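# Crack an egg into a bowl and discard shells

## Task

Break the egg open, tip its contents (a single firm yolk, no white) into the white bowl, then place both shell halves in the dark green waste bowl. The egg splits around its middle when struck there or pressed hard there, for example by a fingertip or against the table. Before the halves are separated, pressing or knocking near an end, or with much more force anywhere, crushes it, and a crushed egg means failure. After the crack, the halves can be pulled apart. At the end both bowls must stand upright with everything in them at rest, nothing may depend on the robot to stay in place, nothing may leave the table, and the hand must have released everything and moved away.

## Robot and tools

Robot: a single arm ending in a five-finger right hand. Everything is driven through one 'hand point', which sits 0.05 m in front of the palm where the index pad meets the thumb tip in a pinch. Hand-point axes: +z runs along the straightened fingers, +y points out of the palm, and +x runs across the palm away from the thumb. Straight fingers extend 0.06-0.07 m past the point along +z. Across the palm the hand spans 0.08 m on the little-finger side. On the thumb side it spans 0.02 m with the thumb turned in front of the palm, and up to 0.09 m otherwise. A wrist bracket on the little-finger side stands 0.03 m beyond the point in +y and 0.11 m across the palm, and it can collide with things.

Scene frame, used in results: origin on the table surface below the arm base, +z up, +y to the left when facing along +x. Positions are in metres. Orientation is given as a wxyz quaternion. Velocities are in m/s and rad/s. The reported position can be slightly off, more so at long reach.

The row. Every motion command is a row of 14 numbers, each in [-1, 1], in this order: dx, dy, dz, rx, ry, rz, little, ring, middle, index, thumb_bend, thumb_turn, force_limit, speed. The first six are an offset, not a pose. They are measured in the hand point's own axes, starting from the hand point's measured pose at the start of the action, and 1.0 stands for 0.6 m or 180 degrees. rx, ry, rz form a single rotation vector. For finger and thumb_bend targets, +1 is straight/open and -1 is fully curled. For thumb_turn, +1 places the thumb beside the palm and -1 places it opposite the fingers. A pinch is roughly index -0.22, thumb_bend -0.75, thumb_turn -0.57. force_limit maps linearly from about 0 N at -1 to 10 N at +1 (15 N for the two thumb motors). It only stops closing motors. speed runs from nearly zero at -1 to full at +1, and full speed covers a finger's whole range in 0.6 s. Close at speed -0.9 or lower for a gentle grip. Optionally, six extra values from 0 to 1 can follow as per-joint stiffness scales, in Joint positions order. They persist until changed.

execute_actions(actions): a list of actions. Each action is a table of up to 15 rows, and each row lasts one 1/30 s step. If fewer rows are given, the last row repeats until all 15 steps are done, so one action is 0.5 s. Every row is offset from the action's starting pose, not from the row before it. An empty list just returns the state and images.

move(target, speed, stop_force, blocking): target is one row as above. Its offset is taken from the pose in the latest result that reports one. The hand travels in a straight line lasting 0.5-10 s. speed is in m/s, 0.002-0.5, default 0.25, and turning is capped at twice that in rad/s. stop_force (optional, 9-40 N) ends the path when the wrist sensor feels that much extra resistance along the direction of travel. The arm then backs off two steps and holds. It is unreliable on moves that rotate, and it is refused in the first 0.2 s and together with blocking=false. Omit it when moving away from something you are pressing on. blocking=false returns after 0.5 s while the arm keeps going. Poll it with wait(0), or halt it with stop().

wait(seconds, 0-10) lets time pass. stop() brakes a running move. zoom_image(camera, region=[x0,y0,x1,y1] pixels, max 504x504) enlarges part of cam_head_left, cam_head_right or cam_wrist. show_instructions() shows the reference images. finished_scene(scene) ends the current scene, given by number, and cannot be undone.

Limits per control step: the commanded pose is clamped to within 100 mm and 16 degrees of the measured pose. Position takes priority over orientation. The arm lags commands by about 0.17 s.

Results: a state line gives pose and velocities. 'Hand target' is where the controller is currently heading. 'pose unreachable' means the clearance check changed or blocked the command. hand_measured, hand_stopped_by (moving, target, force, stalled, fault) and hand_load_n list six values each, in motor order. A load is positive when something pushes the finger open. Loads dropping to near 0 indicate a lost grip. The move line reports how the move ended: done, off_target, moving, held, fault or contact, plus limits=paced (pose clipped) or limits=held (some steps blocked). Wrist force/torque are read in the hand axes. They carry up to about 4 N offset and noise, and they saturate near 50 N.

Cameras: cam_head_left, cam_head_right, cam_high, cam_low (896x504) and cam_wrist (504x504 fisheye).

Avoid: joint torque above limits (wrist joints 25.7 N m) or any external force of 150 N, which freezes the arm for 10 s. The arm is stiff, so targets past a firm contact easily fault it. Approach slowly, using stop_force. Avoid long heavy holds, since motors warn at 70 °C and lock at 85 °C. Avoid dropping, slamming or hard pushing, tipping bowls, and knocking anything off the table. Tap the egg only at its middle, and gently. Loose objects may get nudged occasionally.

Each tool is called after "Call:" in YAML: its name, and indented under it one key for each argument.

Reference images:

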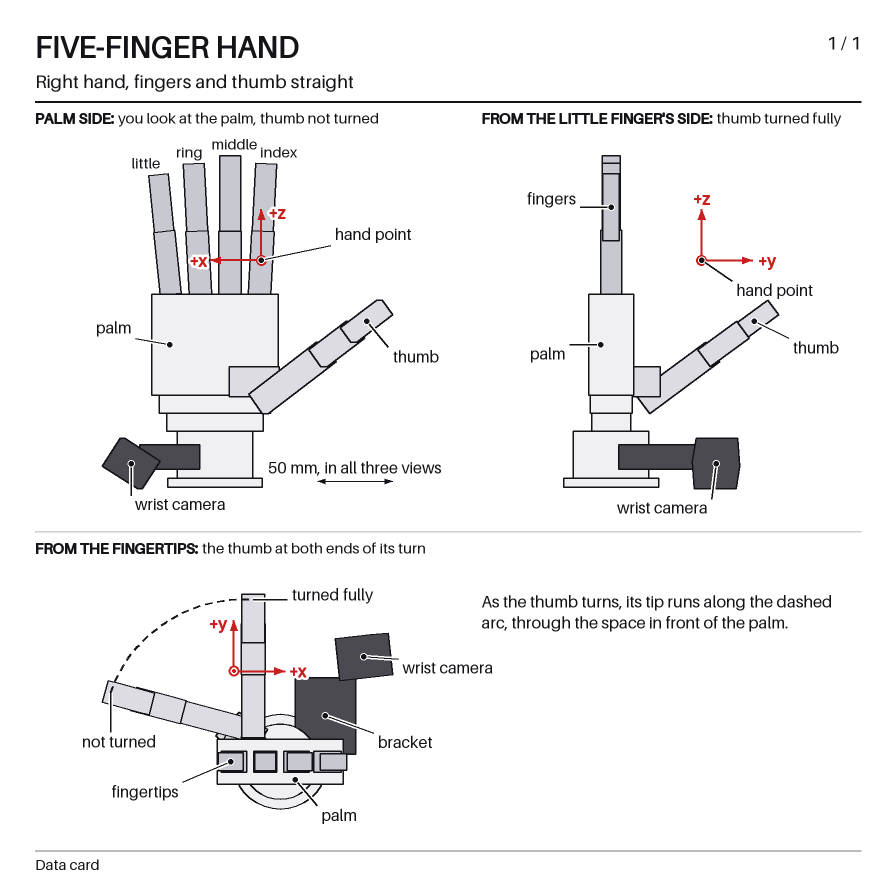

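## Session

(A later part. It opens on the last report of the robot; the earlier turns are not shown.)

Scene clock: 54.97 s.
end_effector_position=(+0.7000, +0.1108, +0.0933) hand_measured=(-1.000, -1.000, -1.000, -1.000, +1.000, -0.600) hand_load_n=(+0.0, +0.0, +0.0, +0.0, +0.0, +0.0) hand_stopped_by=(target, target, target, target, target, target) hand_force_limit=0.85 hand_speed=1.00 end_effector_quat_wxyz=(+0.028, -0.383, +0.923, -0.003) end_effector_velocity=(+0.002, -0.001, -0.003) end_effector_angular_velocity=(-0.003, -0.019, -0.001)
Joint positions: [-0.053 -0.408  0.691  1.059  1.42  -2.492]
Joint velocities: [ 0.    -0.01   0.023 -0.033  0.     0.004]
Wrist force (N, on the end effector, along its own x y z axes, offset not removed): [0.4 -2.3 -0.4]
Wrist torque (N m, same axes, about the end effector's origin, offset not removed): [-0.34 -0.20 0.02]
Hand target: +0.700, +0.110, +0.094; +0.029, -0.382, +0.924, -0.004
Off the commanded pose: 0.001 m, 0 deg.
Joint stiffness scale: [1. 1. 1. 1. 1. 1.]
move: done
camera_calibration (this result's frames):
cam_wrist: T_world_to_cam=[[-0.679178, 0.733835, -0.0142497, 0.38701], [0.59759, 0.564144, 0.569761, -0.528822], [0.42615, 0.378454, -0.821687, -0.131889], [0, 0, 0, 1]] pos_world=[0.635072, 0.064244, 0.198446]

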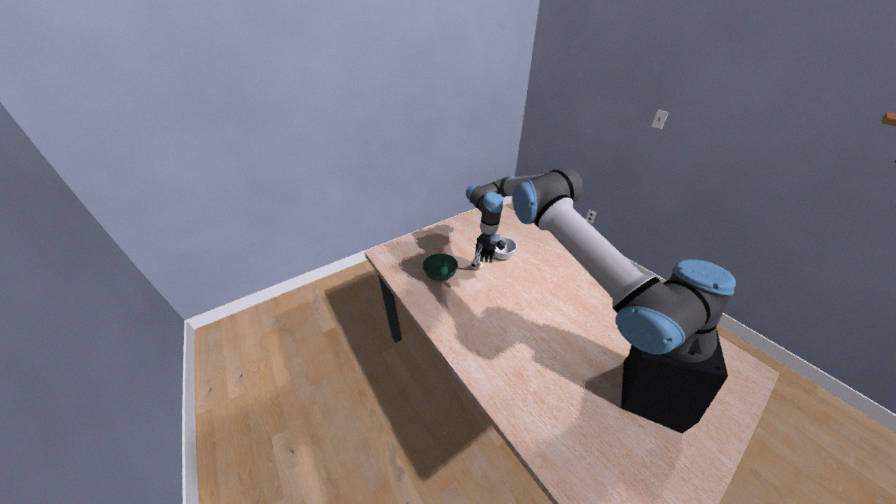

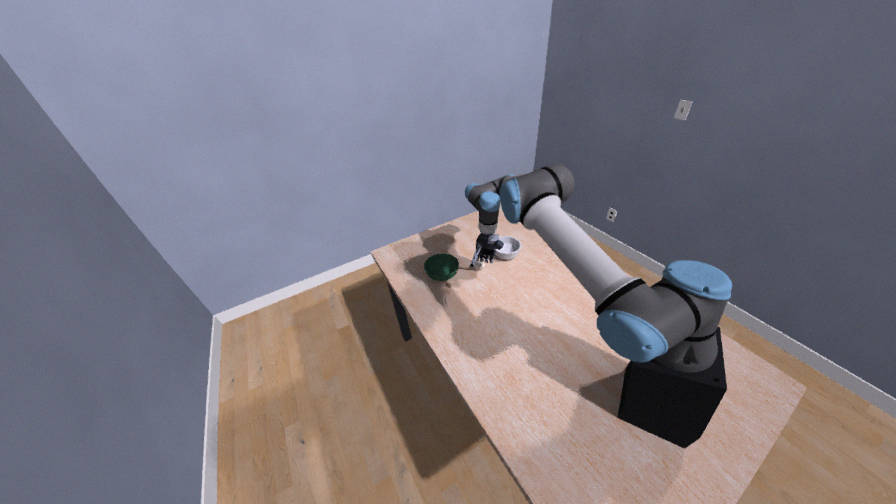

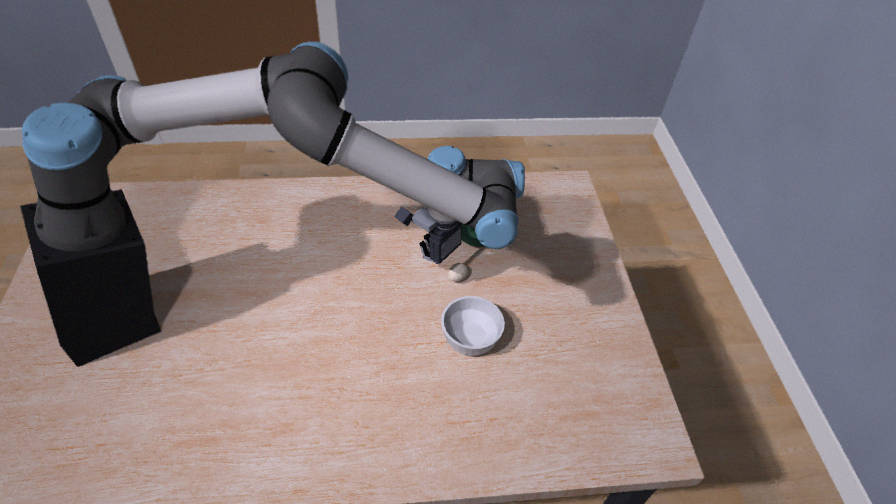

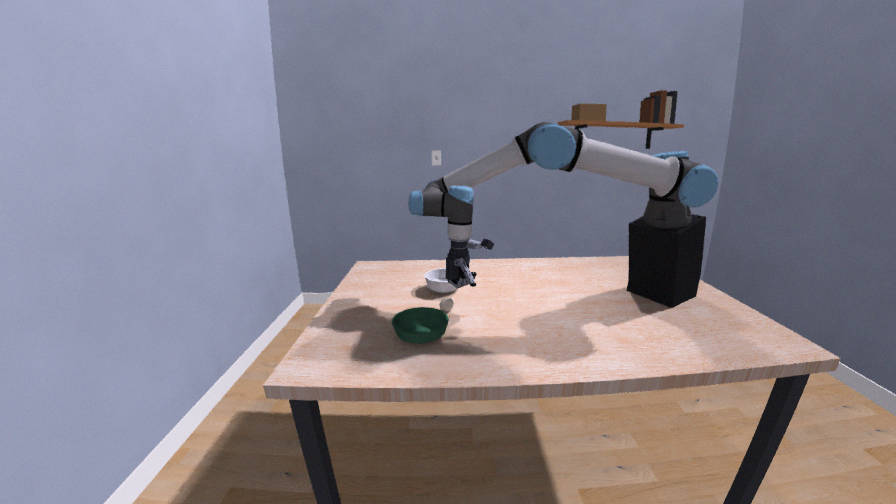

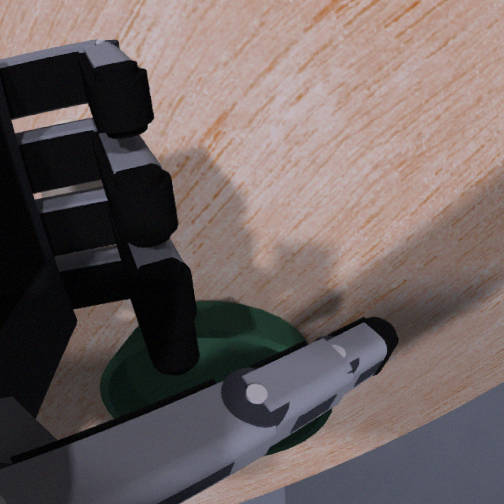

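Call:
move:
  target: [0.002,-0.127,-0.022,0.28,0.016,0.008,-1,-1,1,0.45,0.5,-0.75,0.85,-0.4]
  speed: 0.3

Scene clock: 57.87 s.
end_effector_position=(+0.7532, +0.0548, +0.1085) hand_measured=(-1.000, -1.000, +1.000, +0.450, +0.500, -0.750) hand_load_n=(+0.0, +0.0, +0.0, +0.0, +0.0, +0.0) hand_stopped_by=(target, target, target, target, target, target) hand_force_limit=0.85 hand_speed=-0.40 end_effector_quat_wxyz=(+0.166, -0.322, +0.840, -0.404) end_effector_velocity=(+0.002, -0.001, +0.001) end_effector_angular_velocity=(-0.008, -0.012, +0.003)
Joint positions: [ 0.111 -0.686  1.21   0.187  2.118 -2.444]
Joint velocities: [ 0.001 -0.003  0.006 -0.019  0.006 -0.007]
Wrist force (N, on the end effector, along its own x y z axes, offset not removed): [0.9 -4.9 0.9]
Wrist torque (N m, same axes, about the end effector's origin, offset not removed): [-0.72 -0.44 -0.14]
Hand target: +0.752, +0.056, +0.109; +0.166, -0.323, +0.839, -0.405
Off the commanded pose: 0.001 m, 0 deg.
Joint stiffness scale: [1. 1. 1. 1. 1. 1.]
move: done
camera_calibration (this result's frames):
cam_wrist: T_world_to_cam=[[-0.383126, 0.49857, -0.777587, 0.337195], [0.357436, 0.856262, 0.372901, -0.351424], [0.851736, -0.13507, -0.506264, -0.447542], [0, 0, 0, 1]] pos_world=[0.635987, 0.0723457, 0.166671]

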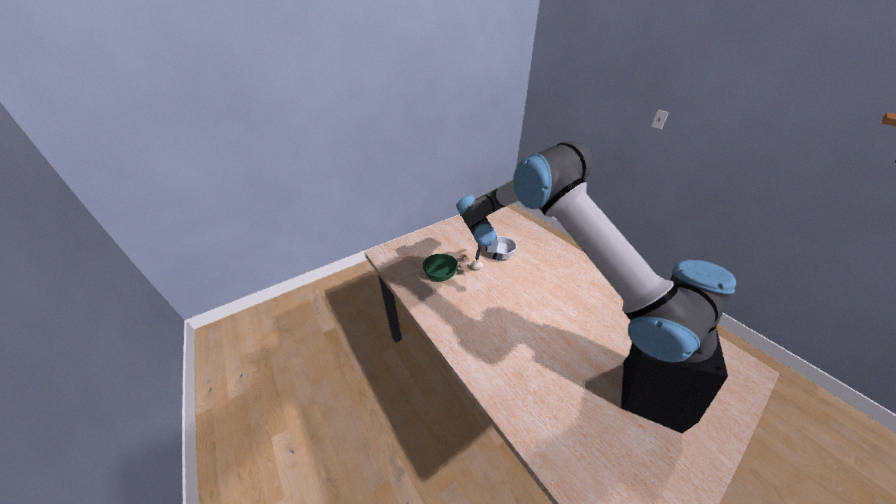

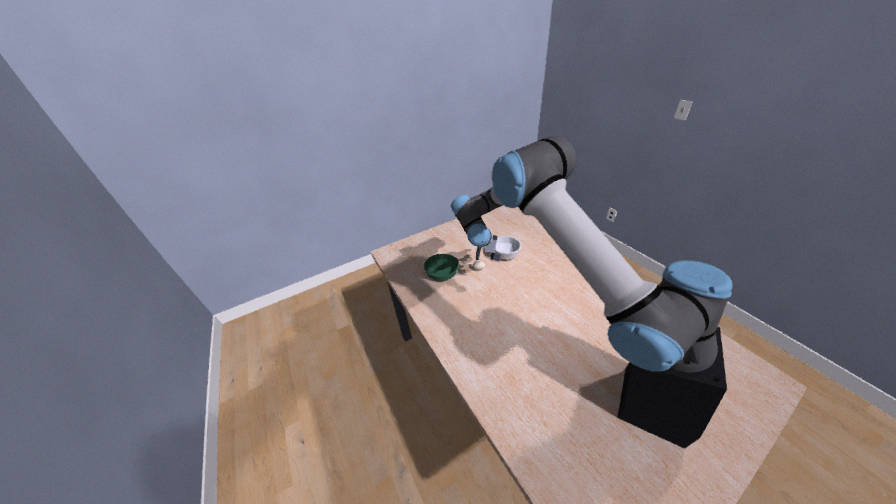

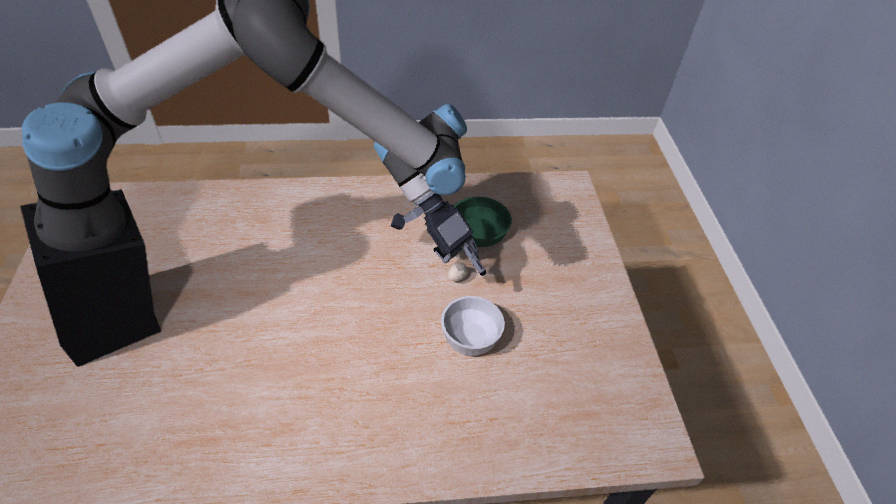

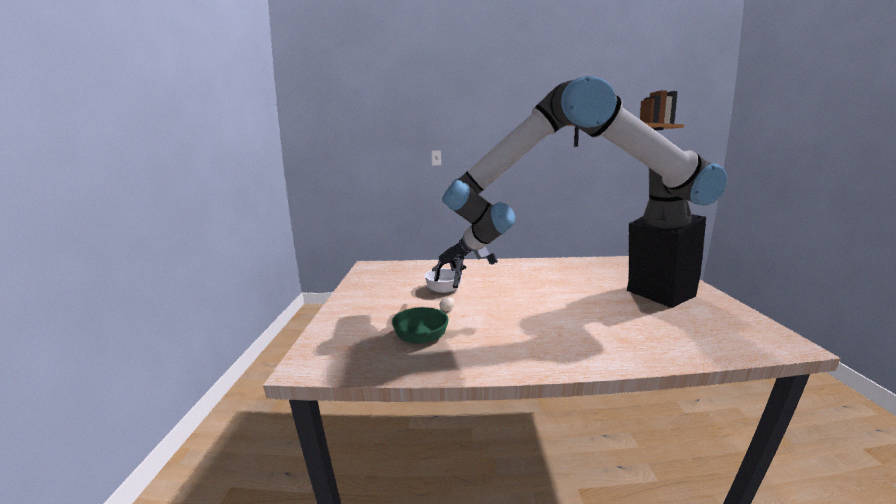

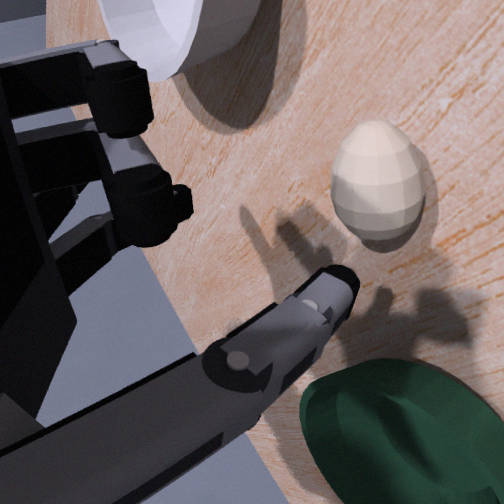

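Call:
move:
  target: [0.003,0.105,0.082,0,0,0,-1,-1,1,0.45,0.5,-0.75,0.3,-0.4]
  speed: 0.15

Call:
execute_actions:
  actions:
    - [[0,0,0,0,0,0,-1,-1,1,0.1,-0.3,-0.75,0.3,-0.7]]
    - [[0,0,0,0,0,0,-1,-1,1,0.1,-0.3,-0.75,0.3,-0.75]]

Scene clock: 61.57 s.
end_effector_position=(+0.7518, +0.0534, +0.0293) hand_measured=(-1.000, -1.000, +1.000, +0.450, +0.500, -0.750) hand_load_n=(+0.0, +0.0, +0.0, +0.0, +0.0, +0.0) hand_stopped_by=(target, target, target, target, target, target) hand_force_limit=0.30 hand_speed=-0.40 end_effector_quat_wxyz=(+0.165, -0.322, +0.840, -0.404) end_effector_velocity=(+0.000, +0.000, -0.003) end_effector_angular_velocity=(+0.001, -0.001, -0.001)
Joint positions: [ 0.121 -0.545  1.156  0.106  2.126 -2.435]
Joint velocities: [ 0.001  0.006 -0.005 -0.001  0.     0.003]
Wrist force (N, on the end effector, along its own x y z axes, offset not removed): [0.8 -4.3 -0.8]
Wrist torque (N m, same axes, about the end effector's origin, offset not removed): [-0.63 -0.27 -0.05]
Hand target: +0.753, +0.055, +0.029; +0.166, -0.322, +0.840, -0.404
Off the commanded pose: 0.002 m, 0 deg.
Joint stiffness scale: [1. 1. 1. 1. 1. 1.]
move: done
camera_calibration (this result's frames):
cam_wrist: T_world_to_cam=[[-0.383927, 0.499119, -0.77684, 0.276319], [0.359017, 0.855808, 0.372424, -0.321367], [0.85071, -0.135915, -0.50776, -0.485725], [0, 0, 0, 1]] pos_world=[0.634673, 0.0710944, 0.0877089]

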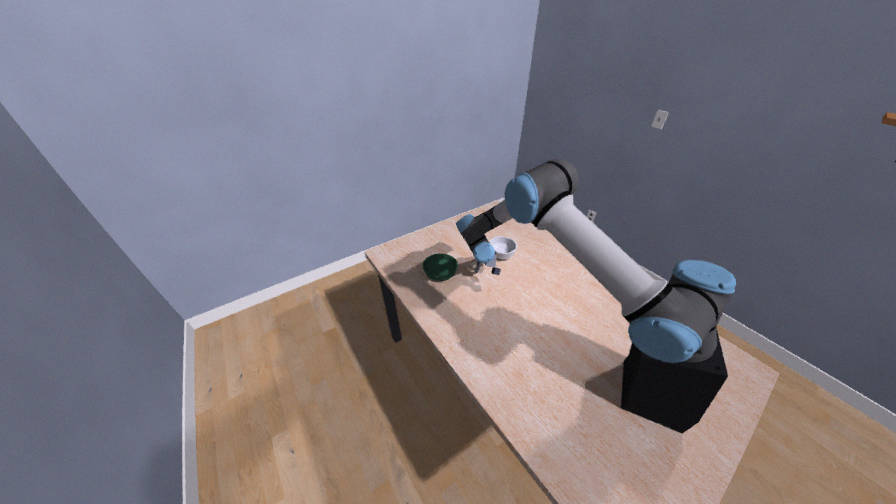

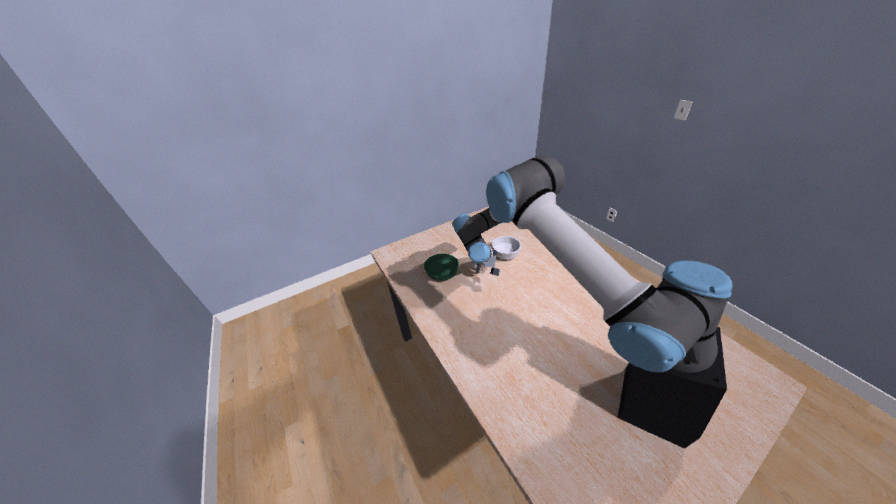

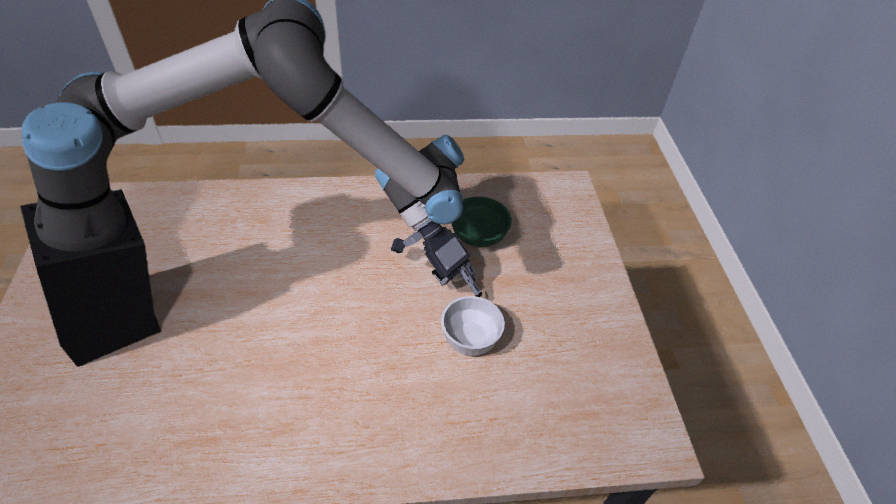

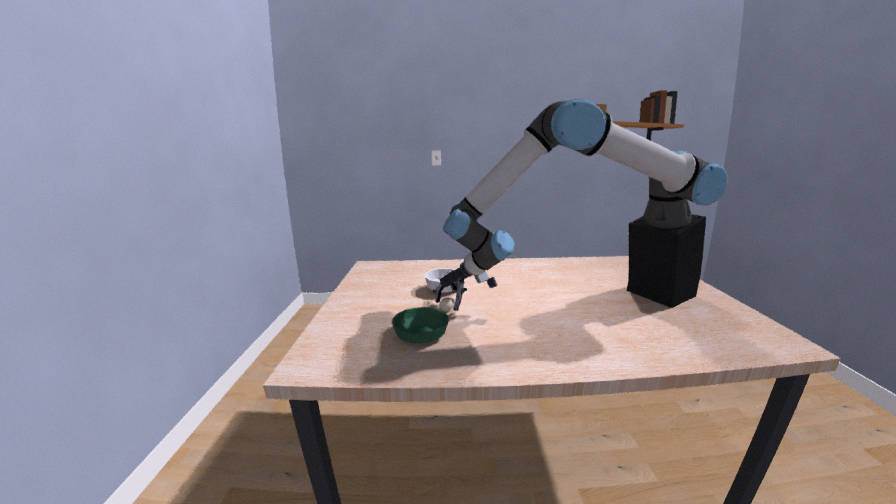

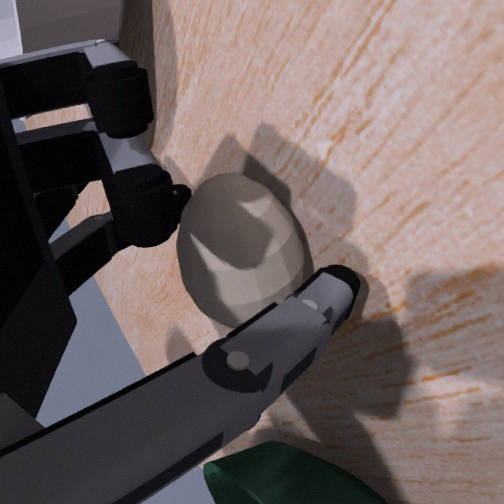

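Scene clock: 62.57 s.
end_effector_position=(+0.7517, +0.0534, +0.0291) hand_measured=(-1.000, -1.000, +1.000, +0.100, +0.242, -0.750) hand_load_n=(+0.0, +0.0, +0.0, +1.0, +1.0, +0.0) hand_stopped_by=(target, target, target, moving, moving, target) hand_force_limit=0.30 hand_speed=-0.75 end_effector_quat_wxyz=(+0.165, -0.322, +0.840, -0.404) end_effector_velocity=(+0.000, +0.000, +0.000) end_effector_angular_velocity=(-0.000, +0.000, +0.002)
Joint positions: [ 0.121 -0.545  1.156  0.106  2.126 -2.435]
Joint velocities: [ 0.    -0.001 -0.    -0.    -0.001 -0.002]
Wrist force (N, on the end effector, along its own x y z axes, offset not removed): [0.8 -3.0 -0.5]
Wrist torque (N m, same axes, about the end effector's origin, offset not removed): [-0.49 -0.22 -0.07]
Hand target: +0.752, +0.053, +0.029; +0.165, -0.322, +0.840, -0.404
Off the commanded pose: 0.000 m, 0 deg.
Joint stiffness scale: [1. 1. 1. 1. 1. 1.]
camera_calibration (this result's frames):
cam_wrist: T_world_to_cam=[[-0.384014, 0.499119, -0.776797, 0.276243], [0.359081, 0.855804, 0.372371, -0.321329], [0.850643, -0.135938, -0.507865, -0.485731], [0, 0, 0, 1]] pos_world=[0.634649, 0.0710873, 0.0875525]

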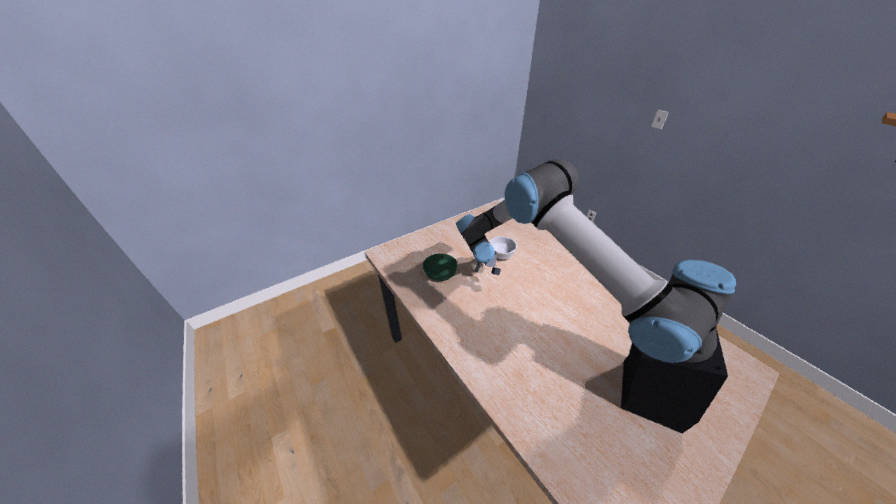

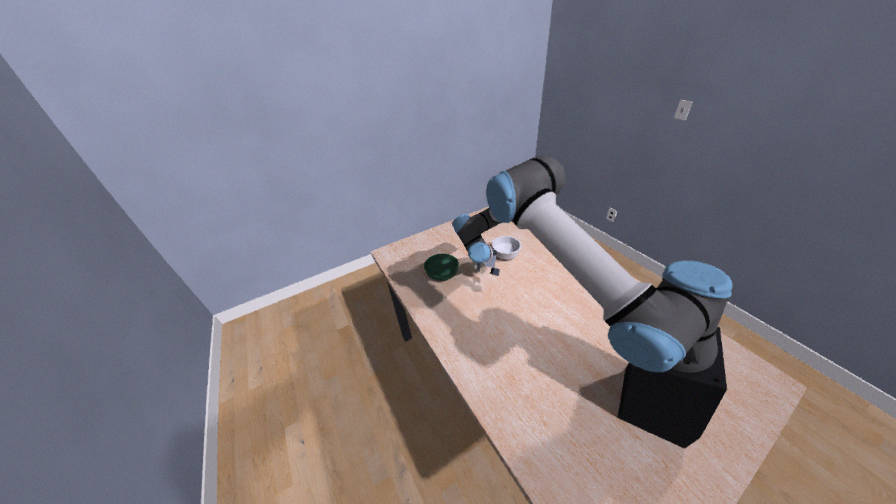

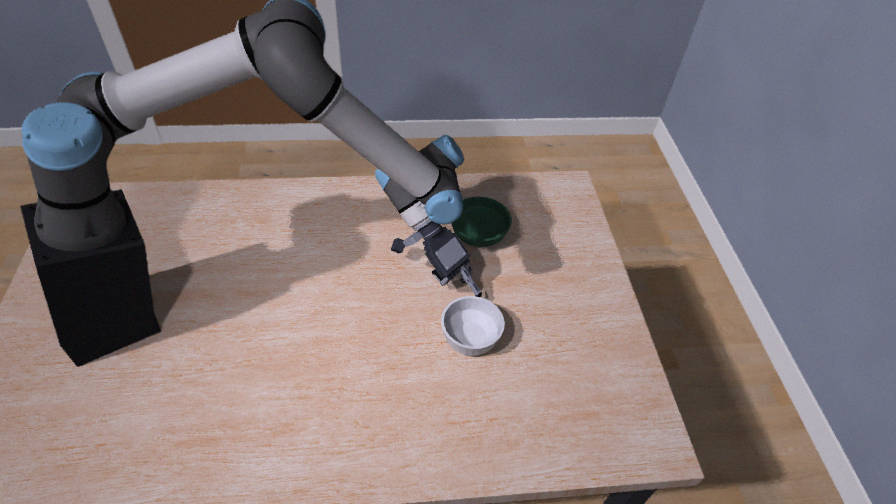

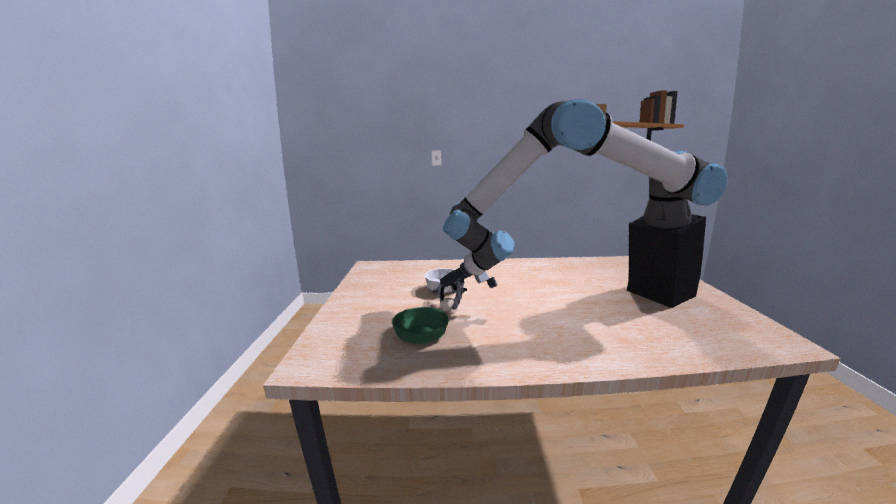

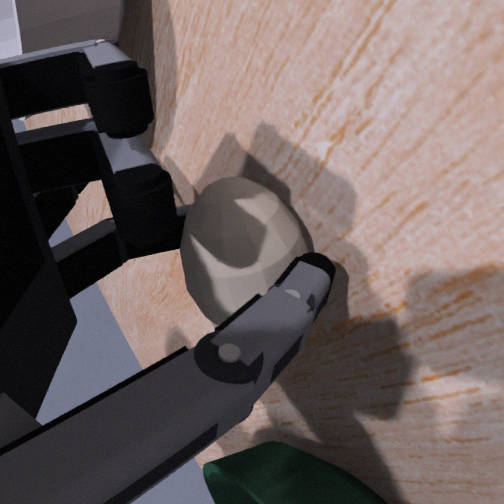

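Call:
execute_actions:
  actions:
    - [[0,0,0,0,0,0,-1,-1,1,0.1,-0.3,-0.75,0.3,-0.75]]
    - [[0,-0.007,-0.005,0,0,0,-1,-1,1,0.1,-0.3,-0.75,0.3,-0.75],[0,-0.016,-0.0125,0,0,0,-1,-1,1,0.1,-0.3,-0.75,0.3,-0.75]]

Call:
move:
  target: [0.209,0.116,-0.152,-0.005,-0.205,-0.161,-1,-1,1,0.1,-0.3,-0.75,0.3,-0.75]
  speed: 0.25

Scene clock: 63.77 s.
end_effector_position=(+0.7531, +0.0547, +0.0410) hand_measured=(-1.000, -1.000, +1.000, +0.102, +0.126, -0.750) hand_load_n=(+0.0, +0.0, +0.0, +10.5, +9.5, -1.5) hand_stopped_by=(target, target, target, force, force, target) hand_force_limit=0.30 hand_speed=-0.75 end_effector_quat_wxyz=(+0.166, -0.322, +0.840, -0.405) end_effector_velocity=(-0.006, -0.001, -0.003) end_effector_angular_velocity=(-0.000, +0.014, -0.002)
Joint positions: [ 0.121 -0.566  1.164  0.115  2.125 -2.436]
Joint velocities: [-0.     0.001  0.008  0.006  0.001  0.001]
Wrist force (N, on the end effector, along its own x y z axes, offset not removed): [0.2 -1.6 1.4]
Wrist torque (N m, same axes, about the end effector's origin, offset not removed): [-0.36 -0.09 -0.28]
Hand target: +0.752, +0.053, +0.041; +0.165, -0.322, +0.840, -0.404
Off the commanded pose: 0.002 m, 0 deg.
Joint stiffness scale: [1. 1. 1. 1. 1. 1.]
camera_calibration (this result's frames):
cam_wrist: T_world_to_cam=[[-0.382193, 0.498574, -0.778044, 0.284087], [0.356806, 0.856289, 0.373442, -0.325711], [0.852419, -0.134885, -0.505162, -0.482172], [0, 0, 0, 1]] pos_world=[0.635805, 0.0722264, 0.0990915]

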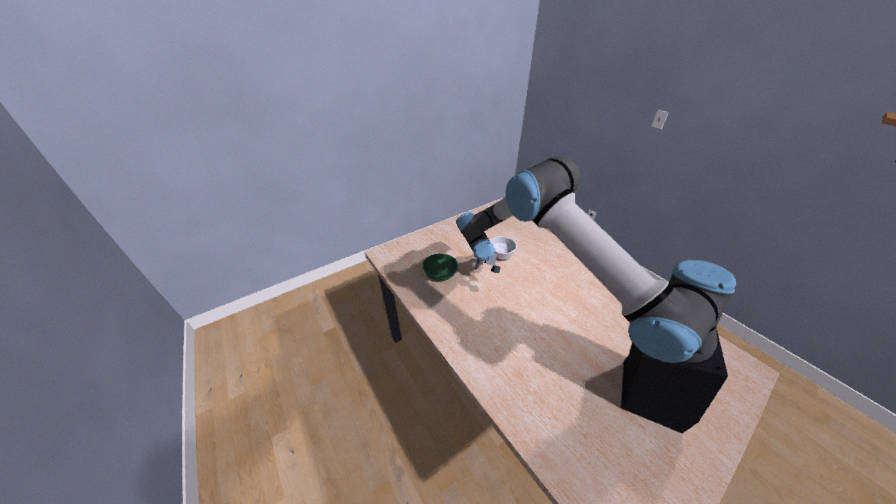

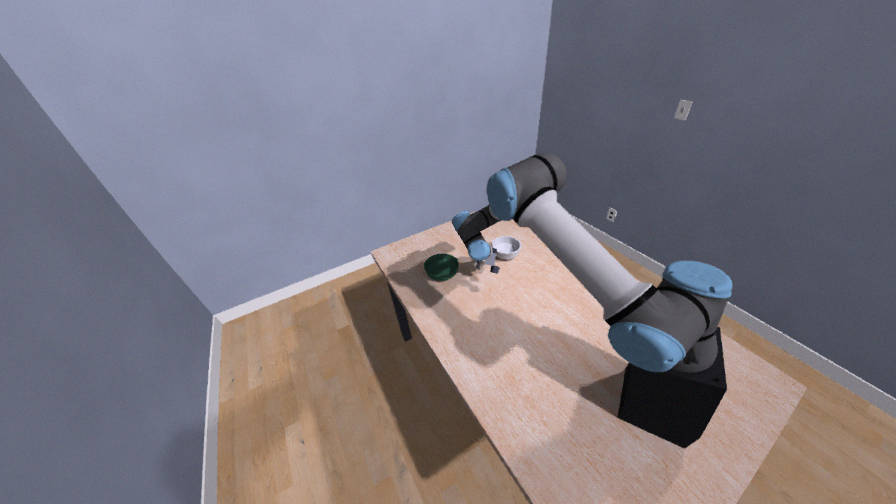

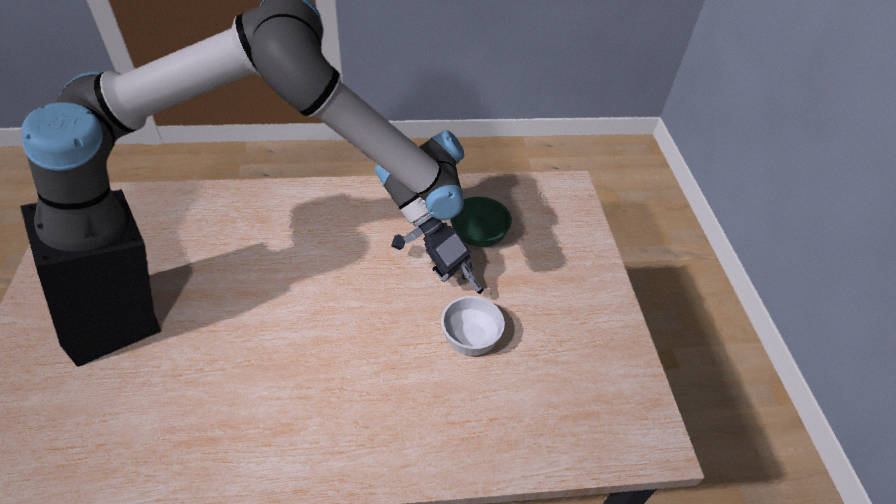

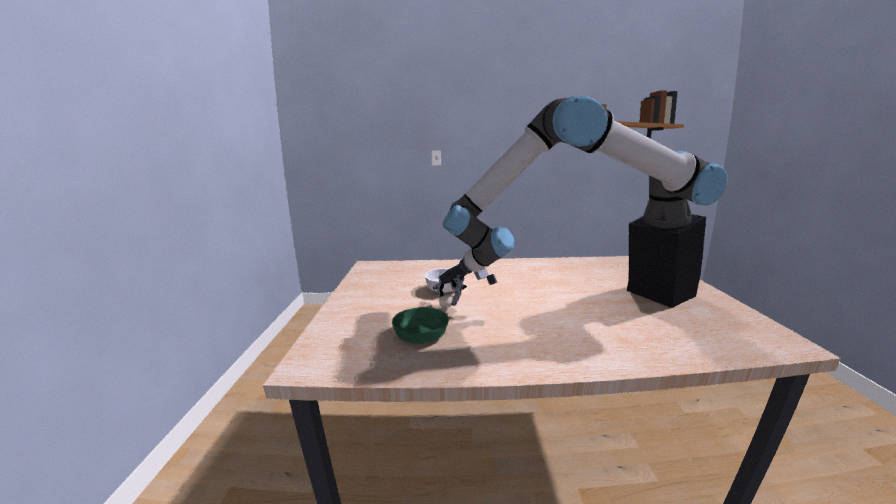

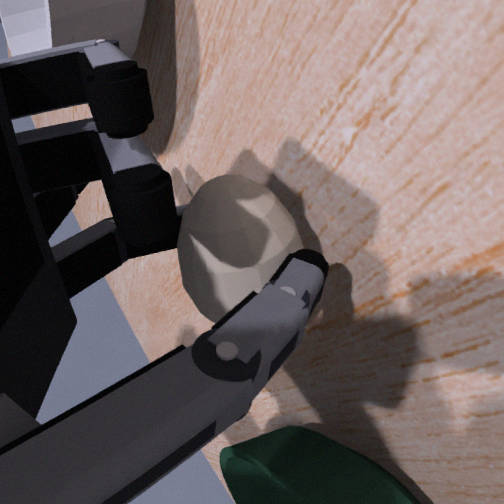

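Scene clock: 66.17 s.
end_effector_position=(+0.5846, +0.0549, +0.0403) hand_measured=(-1.000, -1.000, +1.000, +0.102, +0.126, -0.750) hand_load_n=(+0.0, +0.0, +0.0, +10.5, +9.5, -1.5) hand_stopped_by=(target, target, target, force, force, target) hand_force_limit=0.30 hand_speed=-0.75 end_effector_quat_wxyz=(-0.313, +0.629, -0.642, +0.305) end_effector_velocity=(+0.000, +0.002, +0.001) end_effector_angular_velocity=(+0.005, -0.004, +0.015)
Joint positions: [-0.167 -0.856  1.973 -0.627  1.278 -3.16 ]
Joint velocities: [-0.004 -0.     0.001 -0.004 -0.018 -0.006]
Wrist force (N, on the end effector, along its own x y z axes, offset not removed): [1.3 -2.0 0.0]
Wrist torque (N m, same axes, about the end effector's origin, offset not removed): [-0.33 -0.27 -0.06]
Hand target: +0.583, +0.054, +0.040; -0.313, +0.630, -0.642, +0.305
Off the commanded pose: 0.002 m, 0 deg.
Joint stiffness scale: [1. 1. 1. 1. 1. 1.]
move: done
camera_calibration (this result's frames):
cam_wrist: T_world_to_cam=[[-0.624881, 0.061316, -0.778308, 0.384892], [-0.381025, 0.846172, 0.372576, 0.166465], [0.681428, 0.52937, -0.505394, -0.275402], [0, 0, 0, 1]] pos_world=[0.491606, -0.0186682, 0.0983578]

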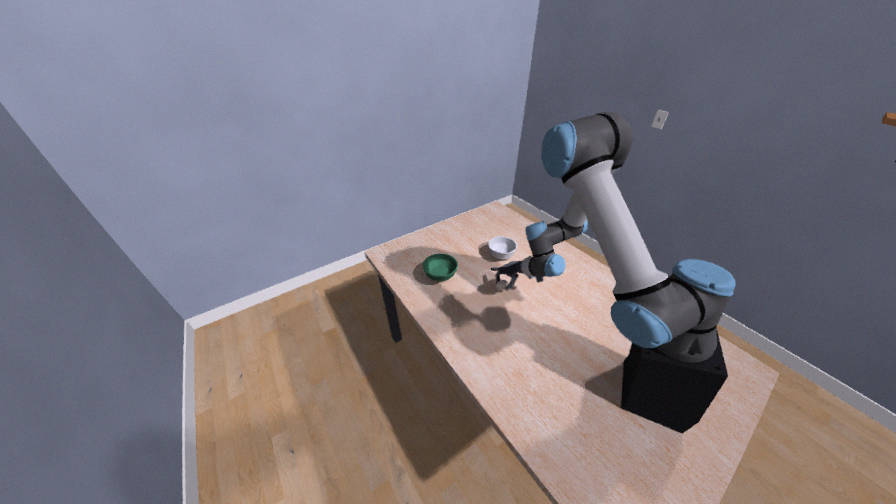

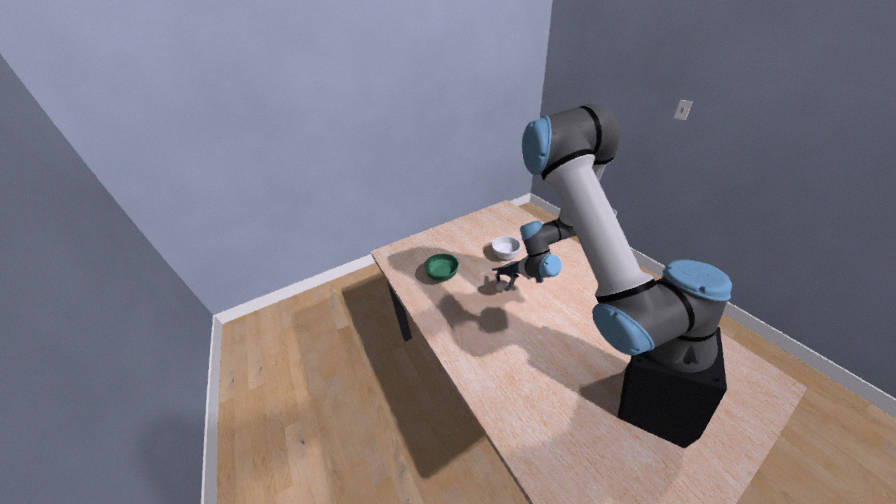

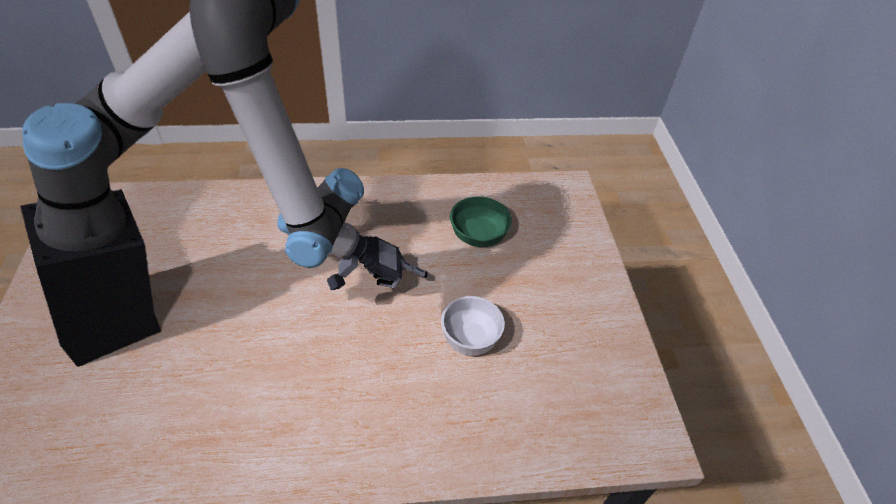

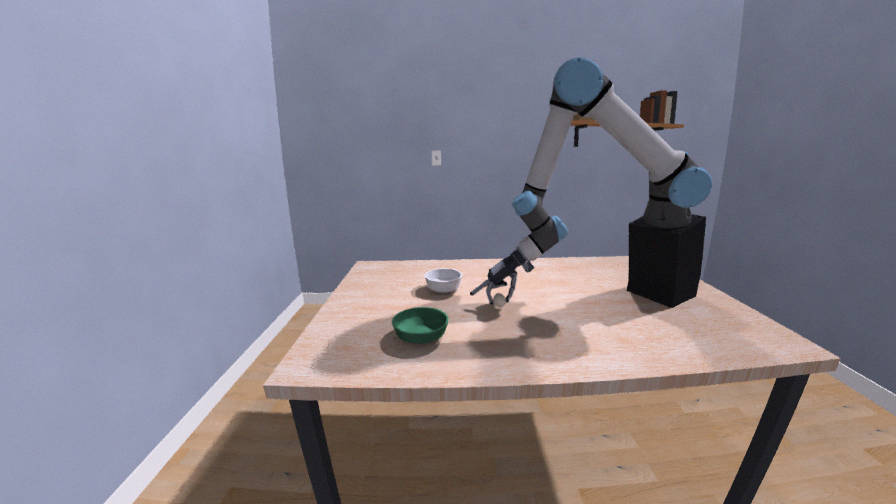

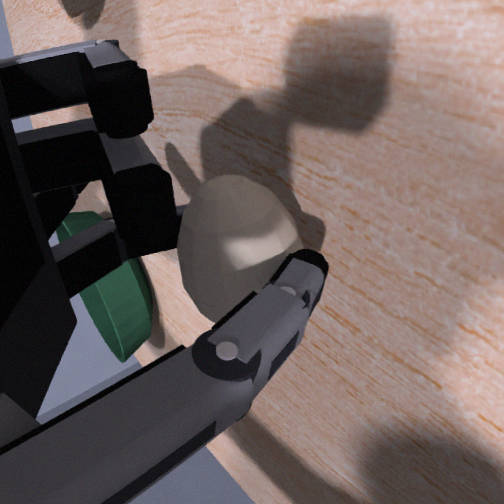

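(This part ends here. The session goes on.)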